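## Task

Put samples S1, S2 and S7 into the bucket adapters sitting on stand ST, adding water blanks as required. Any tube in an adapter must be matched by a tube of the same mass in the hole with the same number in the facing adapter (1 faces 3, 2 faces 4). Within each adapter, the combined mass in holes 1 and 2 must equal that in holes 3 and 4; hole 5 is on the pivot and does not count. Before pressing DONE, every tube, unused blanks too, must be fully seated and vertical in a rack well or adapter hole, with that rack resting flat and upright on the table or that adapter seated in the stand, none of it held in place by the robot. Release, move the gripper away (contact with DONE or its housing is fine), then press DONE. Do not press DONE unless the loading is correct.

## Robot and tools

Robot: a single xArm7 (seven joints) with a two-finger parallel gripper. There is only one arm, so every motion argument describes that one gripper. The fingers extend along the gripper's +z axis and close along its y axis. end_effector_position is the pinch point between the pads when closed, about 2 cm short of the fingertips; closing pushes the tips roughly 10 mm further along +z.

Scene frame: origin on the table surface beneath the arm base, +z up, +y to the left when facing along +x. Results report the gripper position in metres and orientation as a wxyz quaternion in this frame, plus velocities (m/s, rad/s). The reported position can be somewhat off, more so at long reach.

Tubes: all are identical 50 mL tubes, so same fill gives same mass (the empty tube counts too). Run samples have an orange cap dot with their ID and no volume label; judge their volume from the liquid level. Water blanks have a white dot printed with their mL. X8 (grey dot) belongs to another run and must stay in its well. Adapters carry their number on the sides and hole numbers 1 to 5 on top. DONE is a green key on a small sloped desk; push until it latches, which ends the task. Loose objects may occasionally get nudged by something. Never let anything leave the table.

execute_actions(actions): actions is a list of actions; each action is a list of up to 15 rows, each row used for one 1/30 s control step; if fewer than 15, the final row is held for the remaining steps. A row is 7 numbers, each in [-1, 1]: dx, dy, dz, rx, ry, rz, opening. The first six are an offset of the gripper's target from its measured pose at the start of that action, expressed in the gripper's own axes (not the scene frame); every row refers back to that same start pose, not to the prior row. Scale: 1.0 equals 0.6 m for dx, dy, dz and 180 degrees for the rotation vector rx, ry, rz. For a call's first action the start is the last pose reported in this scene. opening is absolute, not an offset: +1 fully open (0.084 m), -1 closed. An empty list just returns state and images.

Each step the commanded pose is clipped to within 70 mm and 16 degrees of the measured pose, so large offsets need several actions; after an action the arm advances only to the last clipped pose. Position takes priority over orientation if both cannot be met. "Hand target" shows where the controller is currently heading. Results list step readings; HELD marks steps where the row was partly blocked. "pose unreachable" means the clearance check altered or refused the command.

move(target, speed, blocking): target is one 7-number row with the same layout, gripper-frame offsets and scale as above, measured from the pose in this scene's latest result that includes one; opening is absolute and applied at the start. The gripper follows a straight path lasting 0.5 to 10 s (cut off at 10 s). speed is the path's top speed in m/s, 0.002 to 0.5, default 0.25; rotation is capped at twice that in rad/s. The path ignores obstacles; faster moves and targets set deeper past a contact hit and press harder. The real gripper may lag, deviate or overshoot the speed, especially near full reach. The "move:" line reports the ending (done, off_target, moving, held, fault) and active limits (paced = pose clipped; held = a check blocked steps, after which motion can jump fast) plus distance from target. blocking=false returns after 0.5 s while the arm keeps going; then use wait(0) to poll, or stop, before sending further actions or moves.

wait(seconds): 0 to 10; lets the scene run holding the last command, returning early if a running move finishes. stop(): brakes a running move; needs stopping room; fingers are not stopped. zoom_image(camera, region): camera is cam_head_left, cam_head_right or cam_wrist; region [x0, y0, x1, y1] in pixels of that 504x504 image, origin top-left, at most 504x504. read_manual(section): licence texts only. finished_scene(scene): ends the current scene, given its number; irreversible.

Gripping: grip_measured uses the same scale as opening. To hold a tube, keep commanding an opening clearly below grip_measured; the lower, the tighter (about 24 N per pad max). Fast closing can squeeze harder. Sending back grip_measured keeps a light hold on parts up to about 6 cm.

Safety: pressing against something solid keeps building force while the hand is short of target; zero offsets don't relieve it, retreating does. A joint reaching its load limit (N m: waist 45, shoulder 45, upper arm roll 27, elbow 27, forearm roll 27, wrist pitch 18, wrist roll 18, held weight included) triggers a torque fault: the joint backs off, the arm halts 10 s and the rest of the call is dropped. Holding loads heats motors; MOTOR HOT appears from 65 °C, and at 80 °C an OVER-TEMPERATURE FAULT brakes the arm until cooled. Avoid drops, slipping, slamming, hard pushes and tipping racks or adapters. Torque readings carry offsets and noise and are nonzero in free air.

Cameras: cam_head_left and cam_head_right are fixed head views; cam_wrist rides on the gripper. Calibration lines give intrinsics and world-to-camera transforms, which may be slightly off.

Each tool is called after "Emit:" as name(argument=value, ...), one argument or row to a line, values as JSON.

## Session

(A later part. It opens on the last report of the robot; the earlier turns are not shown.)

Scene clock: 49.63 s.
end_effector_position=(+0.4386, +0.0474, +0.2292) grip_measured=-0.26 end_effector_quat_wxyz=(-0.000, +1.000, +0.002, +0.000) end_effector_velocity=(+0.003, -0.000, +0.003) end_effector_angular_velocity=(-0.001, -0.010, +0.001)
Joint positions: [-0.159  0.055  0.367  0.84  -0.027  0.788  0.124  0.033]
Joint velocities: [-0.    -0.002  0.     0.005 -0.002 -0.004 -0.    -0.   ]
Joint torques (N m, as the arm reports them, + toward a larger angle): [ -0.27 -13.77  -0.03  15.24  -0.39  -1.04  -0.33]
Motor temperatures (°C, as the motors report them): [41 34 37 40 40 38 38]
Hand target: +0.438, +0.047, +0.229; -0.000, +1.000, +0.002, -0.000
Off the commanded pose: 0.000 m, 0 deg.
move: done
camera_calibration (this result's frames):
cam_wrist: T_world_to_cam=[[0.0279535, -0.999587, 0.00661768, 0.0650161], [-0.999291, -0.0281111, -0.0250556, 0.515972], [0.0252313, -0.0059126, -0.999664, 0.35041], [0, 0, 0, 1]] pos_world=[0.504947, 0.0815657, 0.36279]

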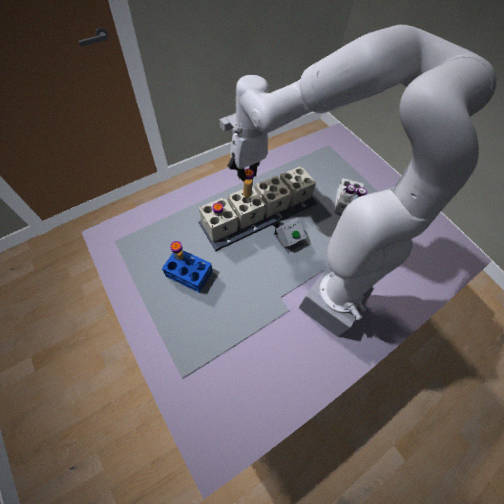

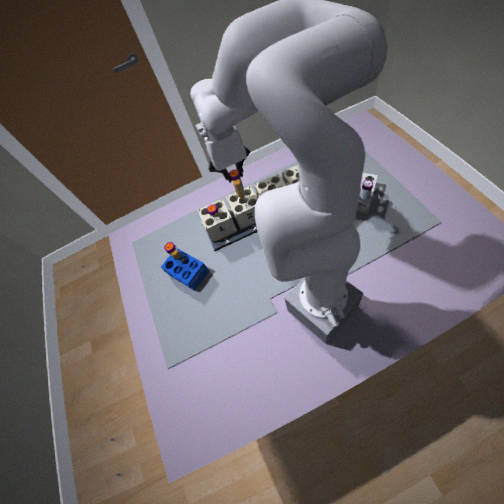

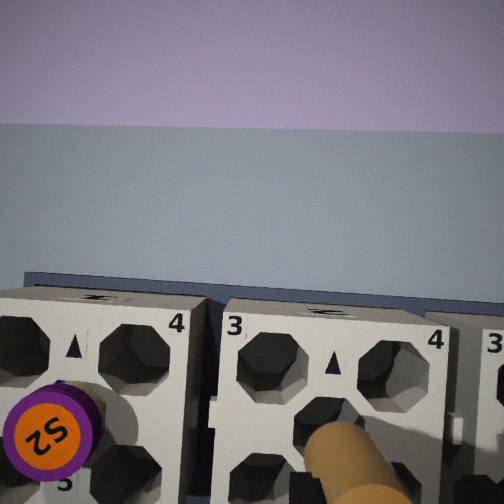

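Emit:
move(
  target=[-0.001,0.001,0.169,0,0,0,-0.5],
  speed=0.05,
)

Emit:
move(
  target=[0,0,0,0,0,0,0.3],
)

Emit:
move(
  target=[0,0,-0.153,0,0,0,0.3],
)

Emit:
move(
  target=[-0.093,-0.484,0,0,0,0,0.3],
)

Scene clock: 62.57 s.
end_effector_position=(+0.4383, +0.0466, +0.1279) grip_measured=-0.26 end_effector_quat_wxyz=(-0.000, +1.000, +0.002, +0.000) end_effector_velocity=(+0.000, -0.001, +0.000) end_effector_angular_velocity=(-0.001, -0.001, -0.001)
Joint positions: [-0.125  0.303  0.315  0.787 -0.192  0.506  0.242  0.033]
Joint velocities: [-0.001  0.    -0.001 -0.    -0.002 -0.001  0.001 -0.   ]
Joint torques (N m, as the arm reports them, + toward a larger angle): [ -0.57 -15.75   1.54  12.62  -0.39  -1.03  -0.23]
Motor temperatures (°C, as the motors report them): [41 34 37 41 40 38 38]
Hand target: +0.438, +0.047, +0.128; -0.000, +1.000, +0.002, +0.000
Off the commanded pose: 0.000 m, 0 deg.
move: done
camera_calibration (this result's frames):
cam_wrist: T_world_to_cam=[[0.0276226, -0.999592, 0.00723294, 0.0649632], [-0.999299, -0.0277959, -0.0250728, 0.513192], [0.0252636, -0.0065353, -0.999659, 0.249156], [0, 0, 0, 1]] pos_world=[0.504743, 0.0808296, 0.261468]

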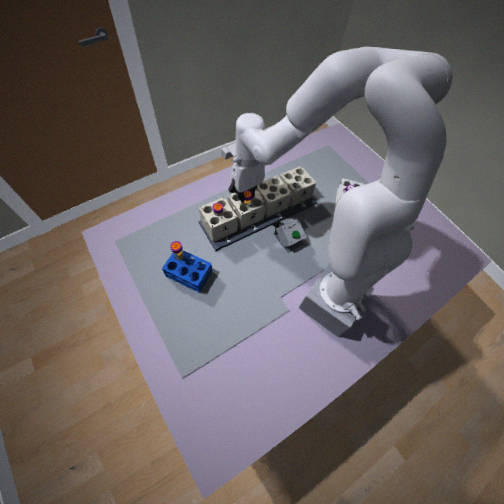

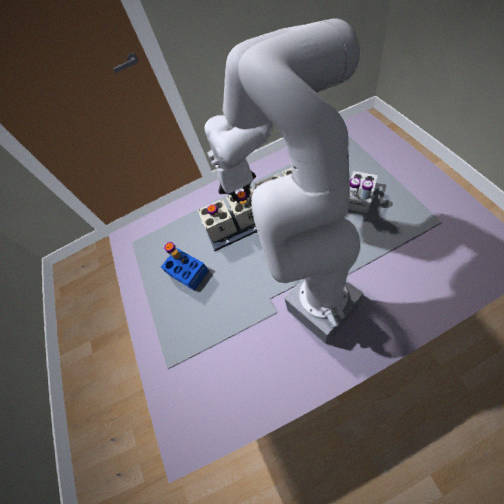

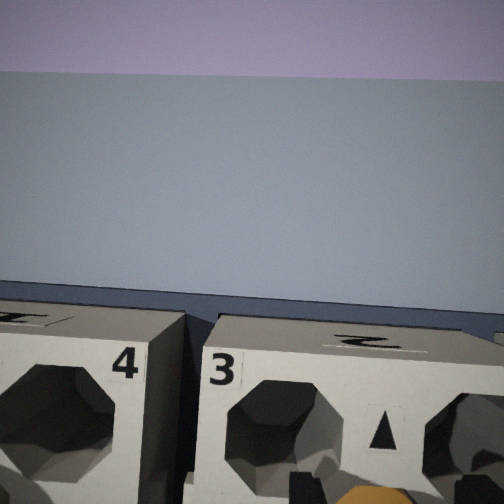

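Scene clock: 63.07 s.
end_effector_position=(+0.4384, +0.0466, +0.1279) grip_measured=+0.29 end_effector_quat_wxyz=(-0.000, +1.000, +0.002, +0.000) end_effector_velocity=(+0.000, +0.000, -0.000) end_effector_angular_velocity=(+0.001, +0.000, -0.001)
Joint positions: [-0.125  0.303  0.315  0.787 -0.192  0.506  0.242  0.056]
Joint velocities: [-0.     0.     0.001  0.     0.001  0.    -0.    -0.   ]
Joint torques (N m, as the arm reports them, + toward a larger angle): [ -0.44 -15.82   1.86  12.41  -0.38  -0.95  -0.29]
Motor temperatures (°C, as the motors report them): [41 34 37 41 40 38 38]
Hand target: +0.438, +0.047, +0.128; -0.000, +1.000, +0.002, +0.000
Off the commanded pose: 0.000 m, 0 deg.
move: done
camera_calibration (this result's frames):
cam_wrist: T_world_to_cam=[[0.0275868, -0.999593, 0.00724995, 0.0649557], [-0.999299, -0.0277608, -0.0251013, 0.513204], [0.0252924, -0.0065524, -0.999659, 0.249159], [0, 0, 0, 1]] pos_world=[0.504751, 0.0808088, 0.261485]

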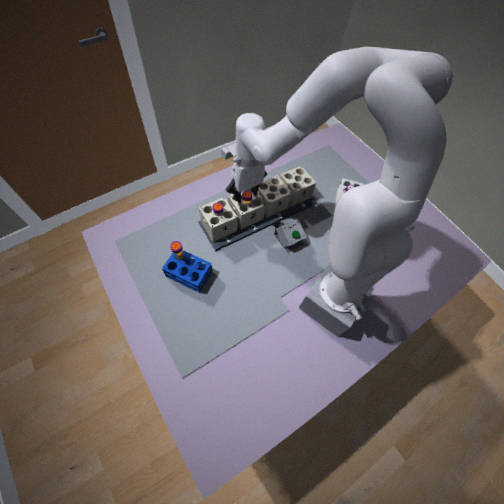

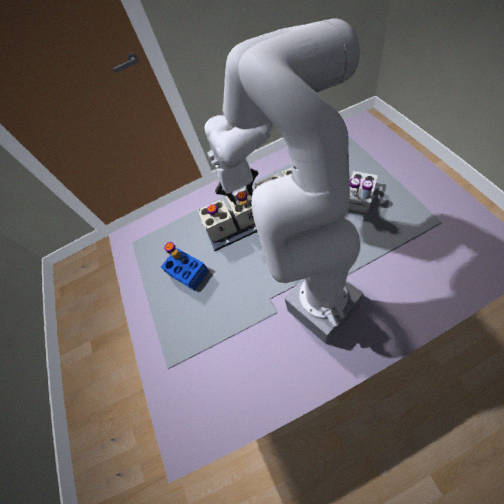

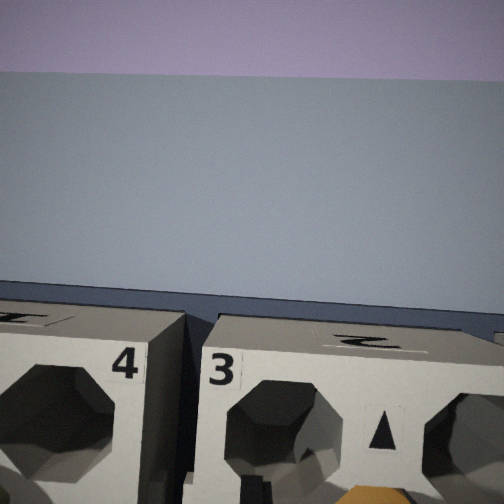

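Scene clock: 63.97 s.
end_effector_position=(+0.4376, +0.0468, +0.2191) grip_measured=+0.29 end_effector_quat_wxyz=(-0.000, +1.000, +0.002, -0.001) end_effector_velocity=(+0.004, +0.001, +0.005) end_effector_angular_velocity=(+0.001, -0.013, +0.000)
Joint positions: [-0.157  0.073  0.363  0.827 -0.037  0.76   0.13   0.056]
Joint velocities: [ 0.001 -0.005  0.     0.008  0.002 -0.    -0.001  0.   ]
Joint torques (N m, as the arm reports them, + toward a larger angle): [ -0.34 -13.6    0.12  14.79  -0.41  -1.    -0.25]
Motor temperatures (°C, as the motors report them): [41 34 37 41 40 38 38]
Hand target: +0.438, +0.047, +0.220; -0.000, +1.000, +0.002, +0.000
Off the commanded pose: 0.001 m, 0 deg.
move: done
camera_calibration (this result's frames):
cam_wrist: T_world_to_cam=[[0.0280072, -0.999586, 0.00658582, 0.0644792], [-0.999324, -0.0281556, -0.0236404, 0.514432], [0.023816, -0.00591926, -0.999699, 0.34096], [0, 0, 0, 1]] pos_world=[0.504158, 0.0809548, 0.352594]

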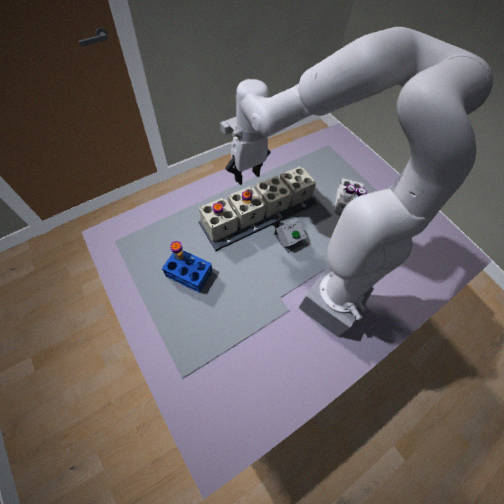

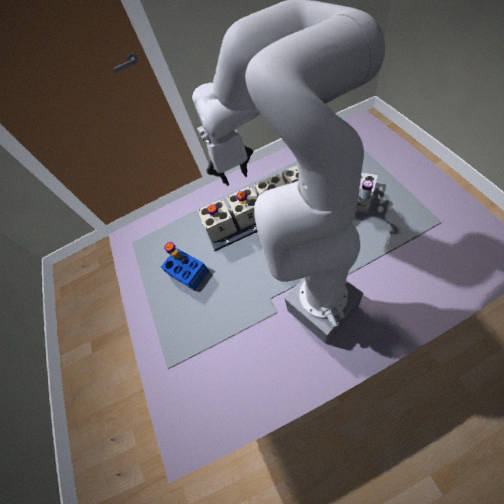

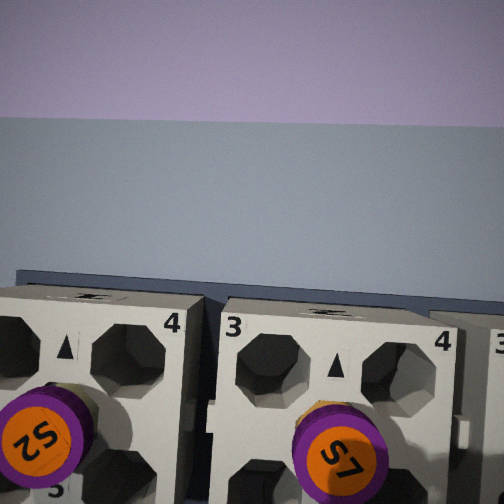

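Scene clock: 65.63 s.
end_effector_position=(+0.3815, +0.3355, +0.2188) grip_measured=+0.29 end_effector_quat_wxyz=(+0.001, +1.000, +0.001, -0.000) end_effector_velocity=(-0.006, +0.008, +0.001) end_effector_angular_velocity=(+0.004, +0.001, +0.018)
Joint positions: [ 0.261  0.321  0.592  1.099 -0.239  0.847  0.889  0.056]
Joint velocities: [0.01  0.001 0.01  0.003 0.001 0.002 0.    0.   ]
Joint torques (N m, as the arm reports them, + toward a larger angle): [ -0.7  -16.26   4.44  14.94  -0.49  -0.97  -0.28]
Motor temperatures (°C, as the motors report them): [41 34 37 41 40 38 38]
Hand target: +0.381, +0.336, +0.219; +0.001, +1.000, +0.002, -0.000
Off the commanded pose: 0.002 m, 0 deg.
move: done
camera_calibration (this result's frames):
cam_wrist: T_world_to_cam=[[0.0263246, -0.999608, 0.00953219, 0.354717], [-0.999365, -0.0265448, -0.0237633, 0.465983], [0.024007, -0.00890058, -0.999672, 0.344643], [0, 0, 0, 1]] pos_world=[0.448075, 0.370015, 0.352222]

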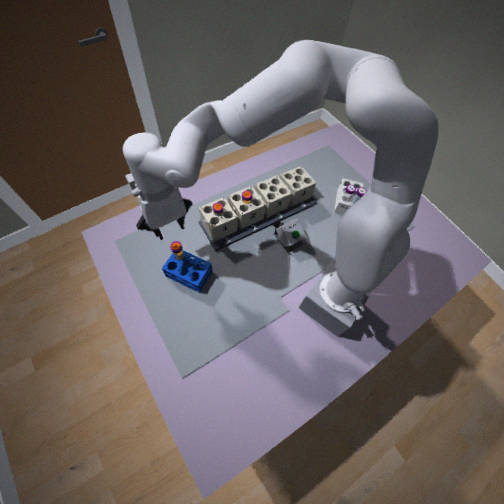

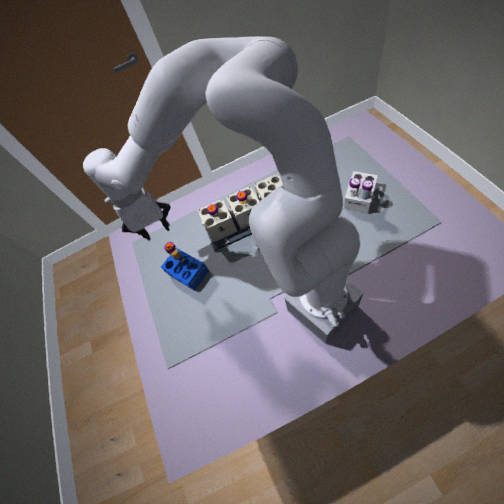

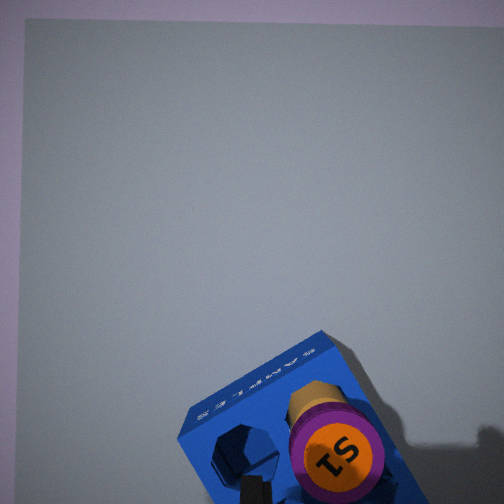

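Emit:
move(
  target=[0.001,-0.0025,0.161,0,0,0,0.3],
  speed=0.12,
)

Emit:
move(
  target=[0,0,0,0,0,0,-0.5],
)

Emit:
move(
  target=[0,0,-0.22,0,0,0,-0.5],
  speed=0.15,
)

Emit:
move(
  target=[0.082,0.852,0,0,0,0,-0.5],
)

Emit:
move(
  target=[0,0,0.043,0,0,0,-0.5],
  speed=0.1,
)

Scene clock: 72.40 s.
end_effector_position=(+0.3827, +0.3371, +0.1227) grip_measured=+0.29 end_effector_quat_wxyz=(+0.001, +1.000, +0.001, +0.000) end_effector_velocity=(-0.003, -0.003, -0.004) end_effector_angular_velocity=(-0.008, +0.009, -0.001)
Joint positions: [ 0.336  0.53   0.494  1.075 -0.416  0.641  1.01   0.056]
Joint velocities: [-0.     0.005 -0.003 -0.006 -0.002  0.001  0.     0.   ]
Joint torques (N m, as the arm reports them, + toward a larger angle): [ -0.15 -18.66   6.32  13.15  -0.45  -1.08  -0.26]
Motor temperatures (°C, as the motors report them): [41 35 37 41 40 38 38]
Hand target: +0.382, +0.337, +0.122; +0.001, +1.000, +0.001, -0.000
Off the commanded pose: 0.001 m, 0 deg.
move: done
camera_calibration (this result's frames):
cam_wrist: T_world_to_cam=[[0.0259719, -0.999619, 0.0093177, 0.357337], [-0.999341, -0.0261988, -0.0251139, 0.465046], [0.0253485, -0.0086593, -0.999641, 0.247975], [0, 0, 0, 1]] pos_world=[0.449173, 0.371532, 0.256235]

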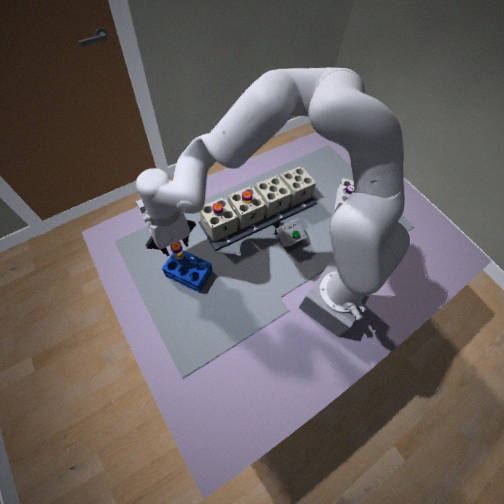

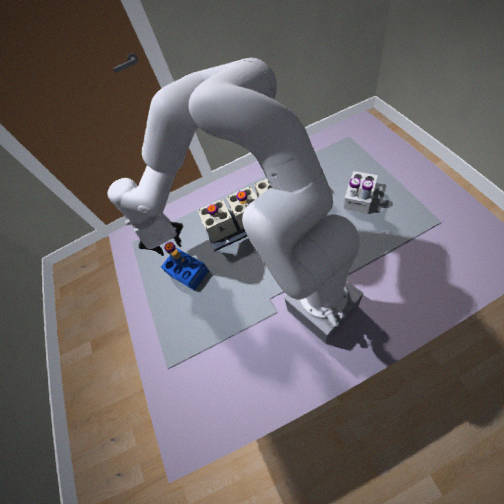

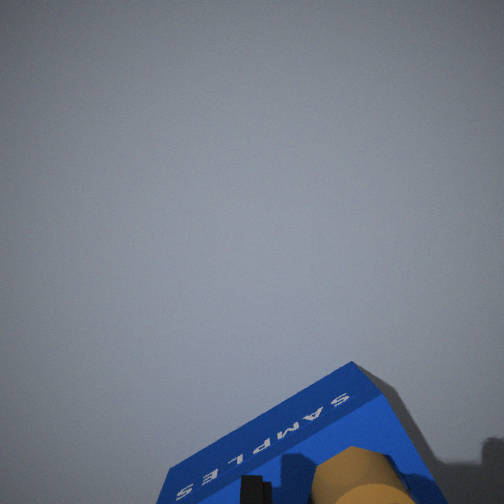

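Scene clock: 72.90 s.
end_effector_position=(+0.3828, +0.3371, +0.1228) grip_measured=-0.26 end_effector_quat_wxyz=(+0.001, +1.000, +0.001, +0.000) end_effector_velocity=(-0.000, +0.000, +0.000) end_effector_angular_velocity=(-0.000, -0.000, +0.000)
Joint positions: [ 0.336  0.53   0.494  1.075 -0.416  0.641  1.01   0.033]
Joint velocities: [ 0.001 -0.     0.    -0.    -0.001  0.     0.001 -0.   ]
Joint torques (N m, as the arm reports them, + toward a larger angle): [ -0.62 -18.55   6.16  12.88  -0.35  -0.88  -0.33]
Motor temperatures (°C, as the motors report them): [41 35 37 41 40 38 38]
Hand target: +0.383, +0.337, +0.123; +0.001, +1.000, +0.001, +0.000
Off the commanded pose: 0.000 m, 0 deg.
move: done
camera_calibration (this result's frames):
cam_wrist: T_world_to_cam=[[0.0259617, -0.99962, 0.00922281, 0.357388], [-0.999338, -0.0261875, -0.0252716, 0.465119], [0.0255035, -0.00856061, -0.999638, 0.247951], [0, 0, 0, 1]] pos_world=[0.449209, 0.371555, 0.25632]

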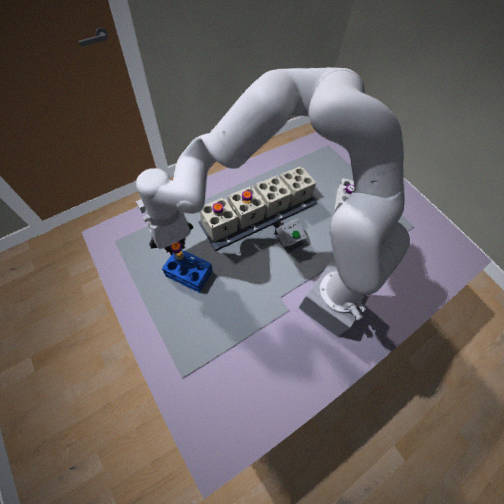

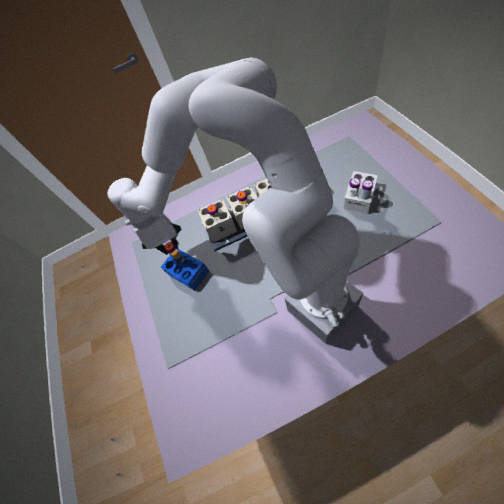

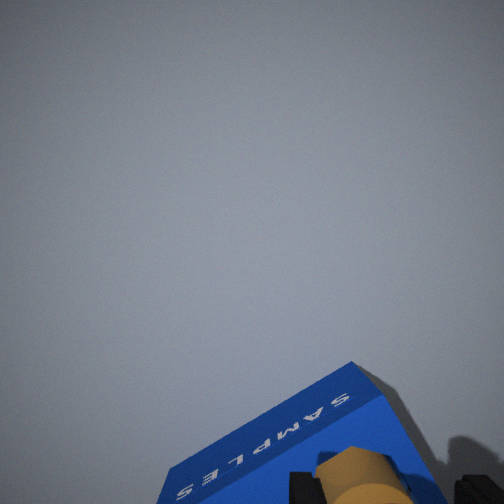

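Scene clock: 74.23 s.
end_effector_position=(+0.3819, +0.3370, +0.2541) grip_measured=-0.26 end_effector_quat_wxyz=(+0.001, +1.000, +0.001, -0.001) end_effector_velocity=(+0.002, +0.004, +0.006) end_effector_angular_velocity=(+0.009, -0.011, +0.001)
Joint positions: [ 0.247  0.263  0.613  1.14  -0.188  0.934  0.856  0.033]
Joint velocities: [ 0.    -0.005  0.003  0.008  0.002 -0.001  0.001 -0.   ]
Joint torques (N m, as the arm reports them, + toward a larger angle): [ -0.05 -15.59   3.72  15.6   -0.44  -1.04  -0.2 ]
Motor temperatures (°C, as the motors report them): [41 35 37 41 40 38 38]
Hand target: +0.382, +0.337, +0.255; +0.001, +1.000, +0.001, +0.000
Off the commanded pose: 0.001 m, 0 deg.
move: done
camera_calibration (this result's frames):
cam_wrist: T_world_to_cam=[[0.0264213, -0.999607, 0.0093906, 0.355865], [-0.999368, -0.0266362, -0.0235394, 0.467255], [0.0237803, -0.00876272, -0.999679, 0.380011], [0, 0, 0, 1]] pos_world=[0.448521, 0.371501, 0.387546]

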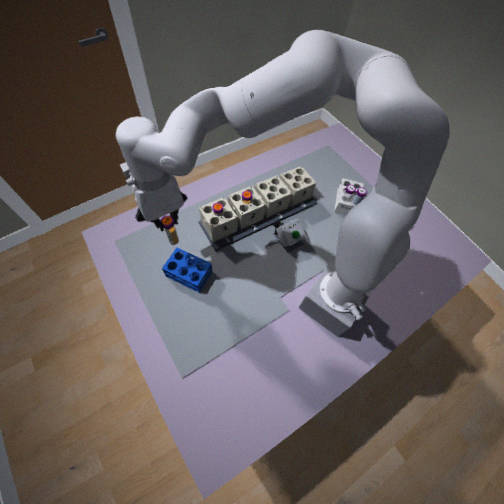

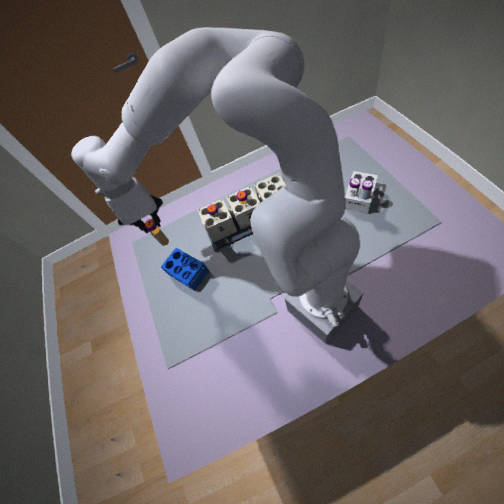

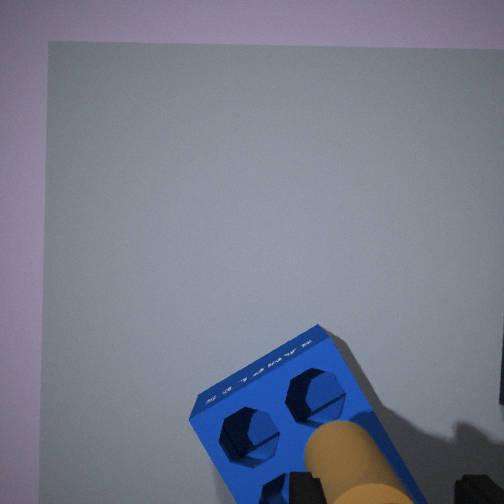

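Scene clock: 76.77 s.
end_effector_position=(+0.4322, -0.1723, +0.2547) grip_measured=-0.26 end_effector_quat_wxyz=(-0.001, +1.000, +0.002, -0.000) end_effector_velocity=(-0.002, -0.008, +0.000) end_effector_angular_velocity=(-0.001, -0.000, -0.016)
Joint positions: [-0.365  0.082  0.084  0.961 -0.006  0.88  -0.379  0.033]
Joint velocities: [-0.009  0.002 -0.009  0.002 -0.    -0.    -0.002  0.   ]
Joint torques (N m, as the arm reports them, + toward a larger angle): [ -0.52 -15.37  -0.31  15.69  -0.2   -1.06  -0.23]
Motor temperatures (°C, as the motors report them): [41 35 37 41 40 38 38]
Hand target: +0.432, -0.173, +0.255; -0.001, +1.000, +0.001, -0.000
Off the commanded pose: 0.002 m, 0 deg.
move: done
camera_calibration (this result's frames):
cam_wrist: T_world_to_cam=[[0.0279293, -0.999597, 0.00515115, -0.15419], [-0.999301, -0.0280484, -0.0247269, 0.503992], [0.0248614, -0.00445694, -0.999681, 0.375189], [0, 0, 0, 1]] pos_world=[0.498618, -0.138319, 0.388326]

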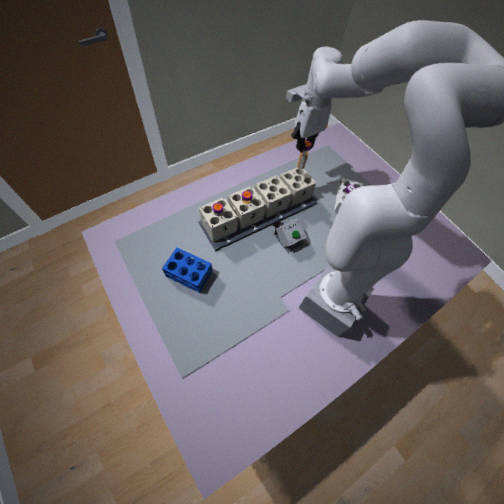

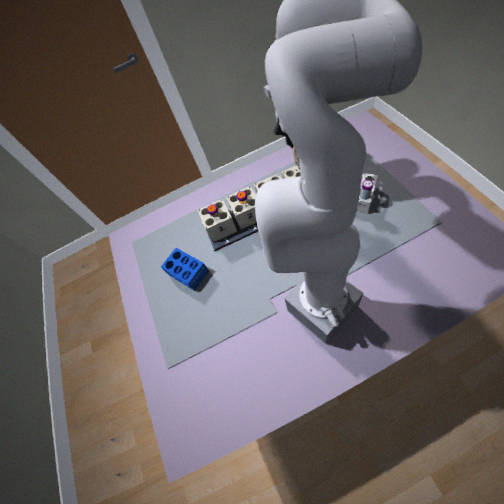

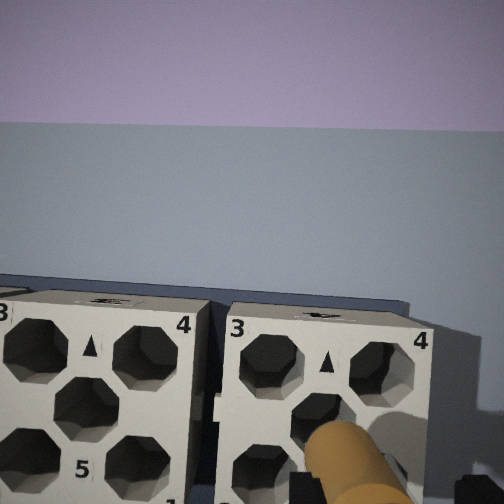

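Scene clock: 77.50 s.
end_effector_position=(+0.4324, -0.1724, +0.2292) grip_measured=-0.26 end_effector_quat_wxyz=(-0.001, +1.000, +0.002, +0.000) end_effector_velocity=(+0.003, -0.002, +0.003) end_effector_angular_velocity=(-0.004, -0.010, -0.002)
Joint positions: [-0.364  0.125  0.084  0.932 -0.012  0.808 -0.375  0.033]
Joint velocities: [-0.001 -0.003  0.     0.005 -0.    -0.003  0.001 -0.   ]
Joint torques (N m, as the arm reports them, + toward a larger angle): [ -0.42 -15.5   -0.23  15.1   -0.41  -1.03  -0.3 ]
Motor temperatures (°C, as the motors report them): [41 35 37 41 40 38 38]
Hand target: +0.432, -0.172, +0.229; -0.001, +1.000, +0.002, -0.000
Off the commanded pose: 0.000 m, 0 deg.
move: done
camera_calibration (this result's frames):
cam_wrist: T_world_to_cam=[[0.0278138, -0.999598, 0.00548428, -0.154213], [-0.999289, -0.0279441, -0.0253175, 0.503761], [0.0254606, -0.00477621, -0.999664, 0.349384], [0, 0, 0, 1]] pos_world=[0.498797, -0.138405, 0.362866]

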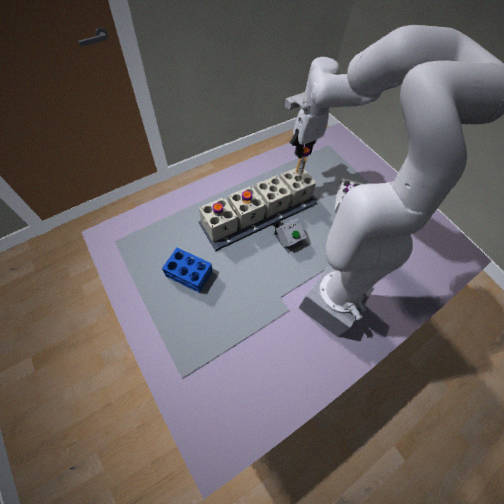

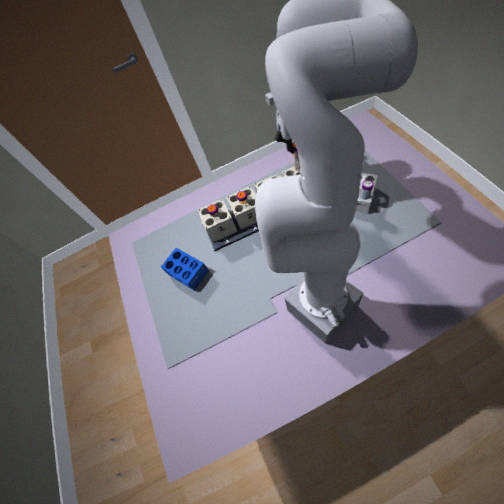

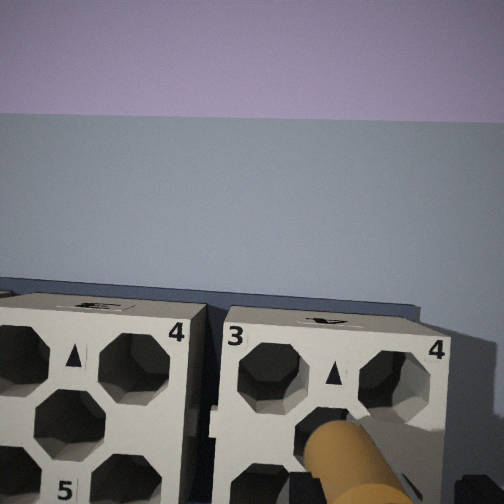

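Emit:
move(
  target=[-0.0085,0.002,0.005,0,0,0,-0.5],
  speed=0.05,
)

Emit:
move(
  target=[0,0,0.164,0,0,0,-0.5],
  speed=0.05,
)

Emit:
move(
  target=[0,0,0,0,0,0,0.3],
)

Emit:
move(
  target=[0,0,-0.153,0,0,0,0.3],
)

Emit:
move(
  target=[-0.303,0.253,0,0,0,-0.235,0.3],
)

Scene clock: 84.67 s.
end_effector_position=(+0.4274, -0.1737, +0.2262) grip_measured=-0.26 end_effector_quat_wxyz=(-0.001, +1.000, +0.002, +0.000) end_effector_velocity=(+0.001, +0.000, +0.001) end_effector_angular_velocity=(-0.000, -0.003, +0.002)
Joint positions: [-0.368  0.118  0.081  0.913 -0.011  0.796 -0.383  0.033]
Joint velocities: [ 0.    -0.001  0.001  0.     0.001 -0.001 -0.002 -0.   ]
Joint torques (N m, as the arm reports them, + toward a larger angle): [ -0.48 -15.55  -0.27  15.18  -0.2   -1.02  -0.3 ]
Motor temperatures (°C, as the motors report them): [41 35 37 41 40 38 38]
Hand target: +0.427, -0.174, +0.226; -0.001, +1.000, +0.002, +0.000
Off the commanded pose: 0.000 m, 0 deg.
move: done
camera_calibration (this result's frames):
cam_wrist: T_world_to_cam=[[0.0278229, -0.999598, 0.00550606, -0.155275], [-0.999287, -0.027954, -0.0253752, 0.498623], [0.0255189, -0.00479612, -0.999663, 0.346492], [0, 0, 0, 1]] pos_world=[0.493746, -0.139612, 0.359883]

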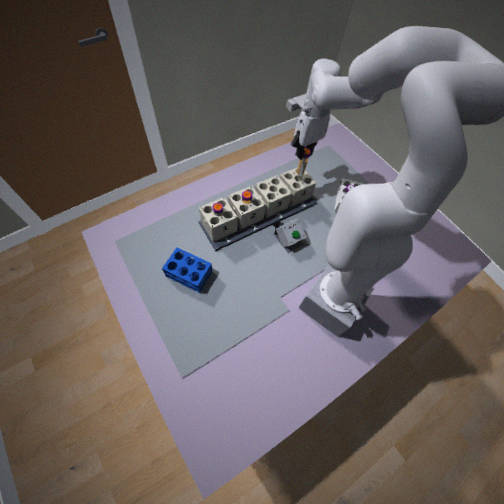

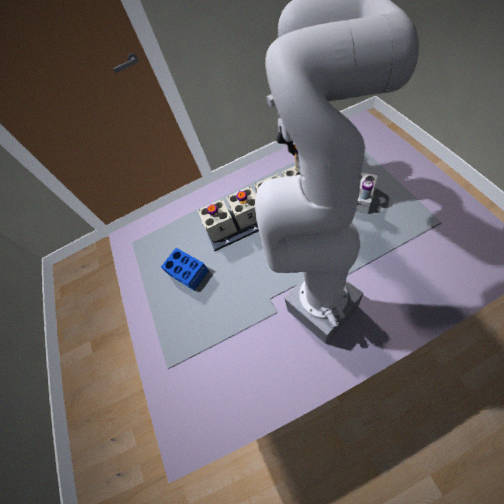

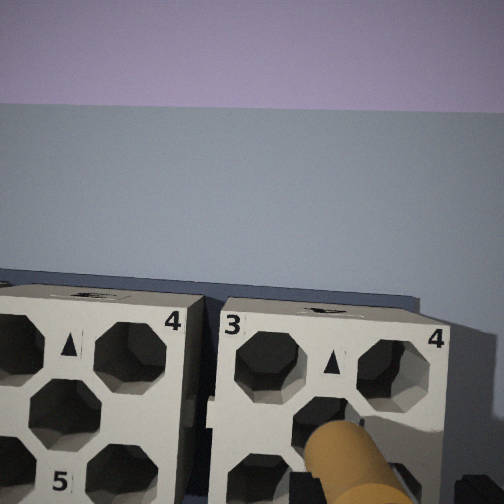

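Scene clock: 86.93 s.
end_effector_position=(+0.4276, -0.1739, +0.1279) grip_measured=-0.26 end_effector_quat_wxyz=(-0.001, +1.000, +0.002, +0.000) end_effector_velocity=(+0.000, +0.000, +0.000) end_effector_angular_velocity=(-0.000, -0.000, -0.001)
Joint positions: [-0.36   0.338  0.07   0.864 -0.043  0.528 -0.36   0.033]
Joint velocities: [ 0.002 -0.    -0.001 -0.     0.     0.     0.001  0.   ]
Joint torques (N m, as the arm reports them, + toward a larger angle): [ -0.65 -17.51  -0.41  13.02  -0.38  -1.09  -0.31]
Motor temperatures (°C, as the motors report them): [41 35 37 41 40 38 38]
Hand target: +0.428, -0.174, +0.128; -0.001, +1.000, +0.002, +0.000
Off the commanded pose: 0.000 m, 0 deg.
move: done
camera_calibration (this result's frames):
cam_wrist: T_world_to_cam=[[0.0272518, -0.999612, 0.00581817, -0.154814], [-0.999305, -0.0273906, -0.0252717, 0.496442], [0.0254212, -0.00512543, -0.999664, 0.248196], [0, 0, 0, 1]] pos_world=[0.494006, -0.139884, 0.261559]

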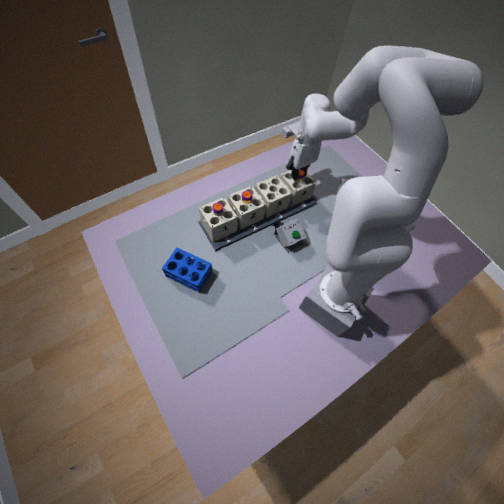

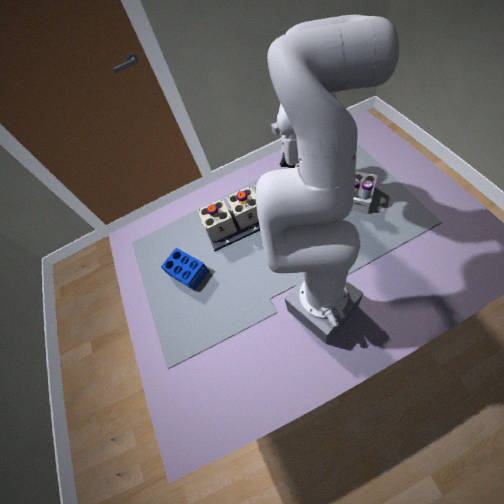

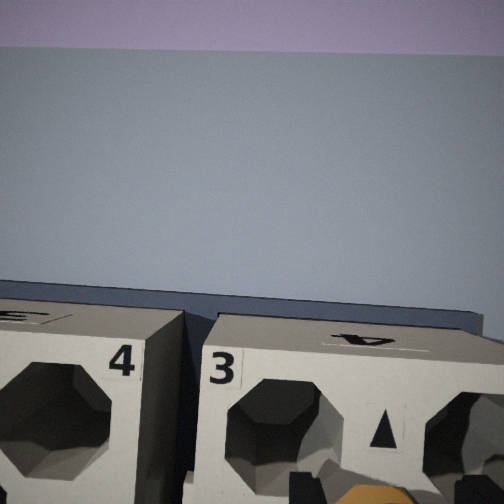

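Scene clock: 87.43 s.
end_effector_position=(+0.4276, -0.1740, +0.1279) grip_measured=+0.29 end_effector_quat_wxyz=(-0.001, +1.000, +0.002, +0.000) end_effector_velocity=(+0.000, +0.001, -0.000) end_effector_angular_velocity=(+0.001, +0.000, +0.000)
Joint positions: [-0.36   0.338  0.07   0.864 -0.043  0.528 -0.36   0.056]
Joint velocities: [0.001 0.001 0.    0.    0.001 0.    0.    0.   ]
Joint torques (N m, as the arm reports them, + toward a larger angle): [ -0.43 -17.23  -0.04  12.9   -0.34  -1.04  -0.27]
Motor temperatures (°C, as the motors report them): [41 35 37 41 40 38 38]
Hand target: +0.428, -0.174, +0.128; -0.001, +1.000, +0.002, +0.000
Off the commanded pose: 0.000 m, 0 deg.
move: done
camera_calibration (this result's frames):
cam_wrist: T_world_to_cam=[[0.0272063, -0.999613, 0.00585744, -0.154833], [-0.999305, -0.0273464, -0.0253225, 0.496465], [0.0254728, -0.00516444, -0.999662, 0.248191], [0, 0, 0, 1]] pos_world=[0.49401, -0.139915, 0.261585]

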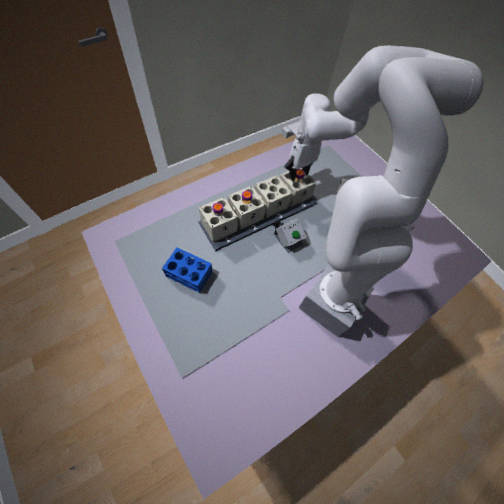

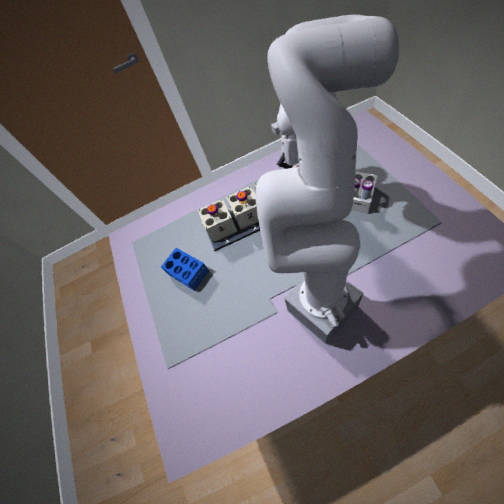

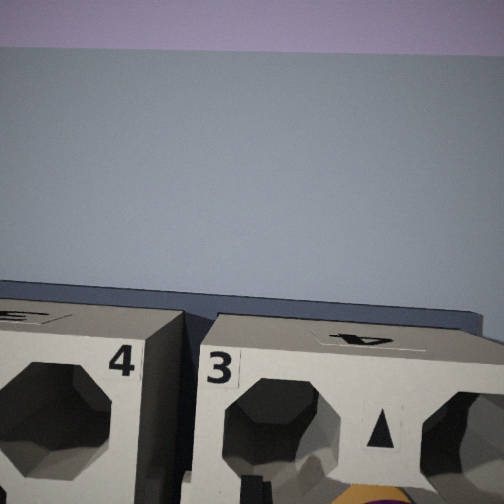

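Scene clock: 88.33 s.
end_effector_position=(+0.4270, -0.1736, +0.2191) grip_measured=+0.29 end_effector_quat_wxyz=(-0.001, +1.000, +0.002, -0.000) end_effector_velocity=(+0.004, -0.001, +0.006) end_effector_angular_velocity=(-0.006, -0.013, +0.000)
Joint positions: [-0.367  0.131  0.08   0.906 -0.012  0.777 -0.381  0.056]
Joint velocities: [ 0.001 -0.006  0.     0.008 -0.    -0.     0.001 -0.   ]
Joint torques (N m, as the arm reports them, + toward a larger angle): [ -0.29 -15.42  -0.2   14.72  -0.37  -0.99  -0.24]
Motor temperatures (°C, as the motors report them): [41 35 37 41 40 38 38]
Hand target: +0.427, -0.174, +0.220; -0.001, +1.000, +0.002, +0.000
Off the commanded pose: 0.001 m, 0 deg.
move: done
camera_calibration (this result's frames):
cam_wrist: T_world_to_cam=[[0.0275981, -0.999607, 0.0050131, -0.154994], [-0.999324, -0.0277113, -0.0241403, 0.497858], [0.0242697, -0.00434349, -0.999696, 0.340021], [0, 0, 0, 1]] pos_world=[0.493547, -0.13966, 0.352713]

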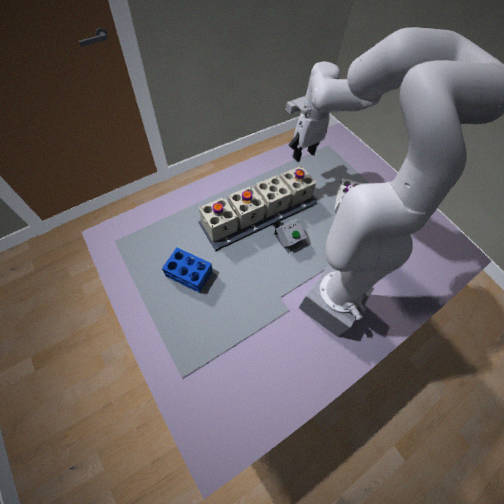

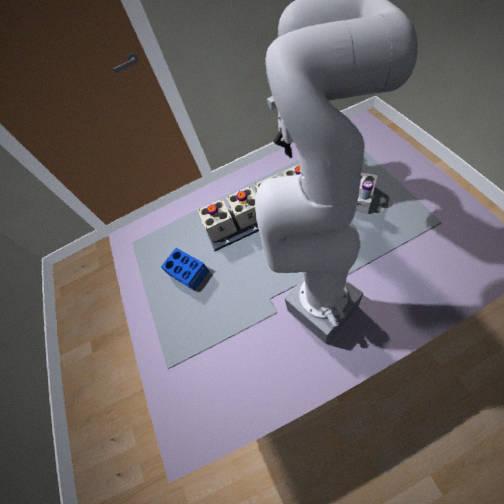

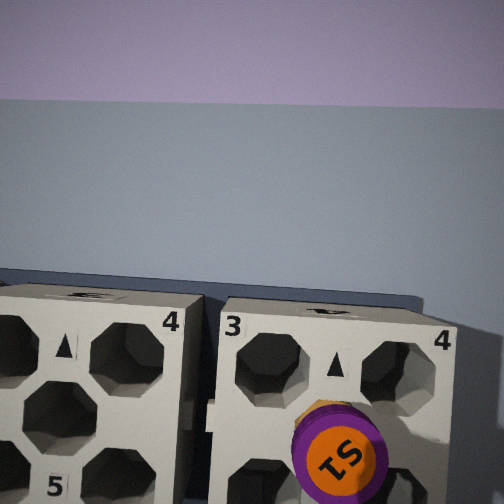

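Scene clock: 90.27 s.
end_effector_position=(+0.2465, -0.3253, +0.2188) grip_measured=+0.29 end_effector_quat_wxyz=(-0.001, +0.932, +0.363, +0.001) end_effector_velocity=(-0.002, -0.002, +0.001) end_effector_angular_velocity=(-0.000, -0.002, -0.004)
Joint positions: [-0.651 -0.027 -0.174  0.712 -0.003  0.74  -1.664  0.056]
Joint velocities: [-0.005 -0.001 -0.004  0.001  0.002 -0.    -0.006 -0.   ]
Joint torques (N m, as the arm reports them, + toward a larger angle): [ -0.29 -12.23  -0.24  14.58  -0.18  -0.96  -0.4 ]
Motor temperatures (°C, as the motors report them): [41 35 37 41 40 38 38]
Hand target: +0.246, -0.326, +0.219; -0.001, +0.932, +0.363, +0.001
Off the commanded pose: 0.001 m, 0 deg.
move: done
camera_calibration (this result's frames):
cam_wrist: T_world_to_cam=[[0.693888, -0.720061, 0.00562287, -0.375053], [-0.719692, -0.693747, -0.0275322, 0.0283576], [0.0237257, 0.0150575, -0.999605, 0.349832], [0, 0, 0, 1]] pos_world=[0.272354, -0.255656, 0.352583]

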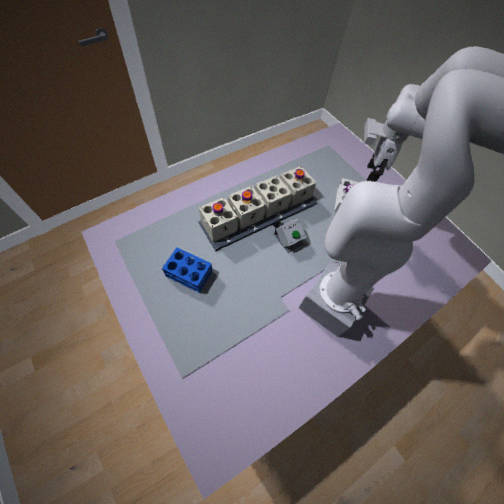

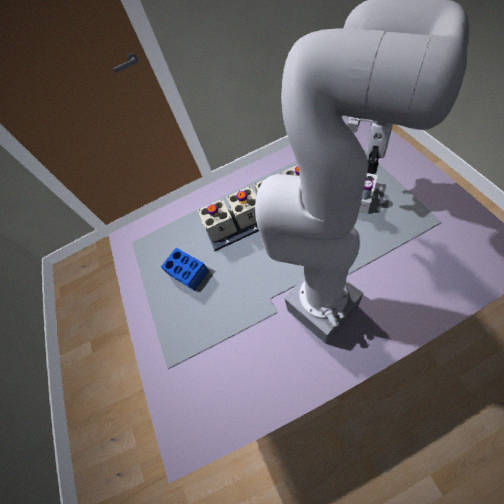

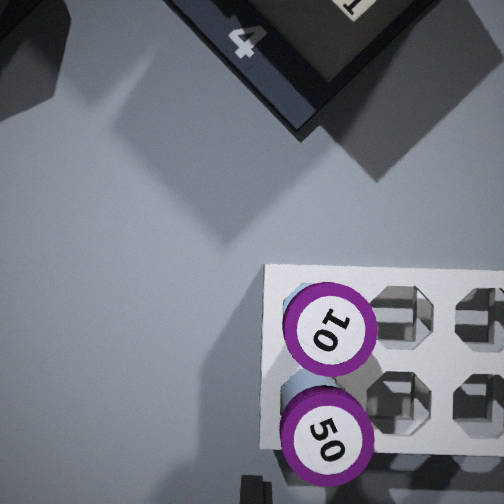

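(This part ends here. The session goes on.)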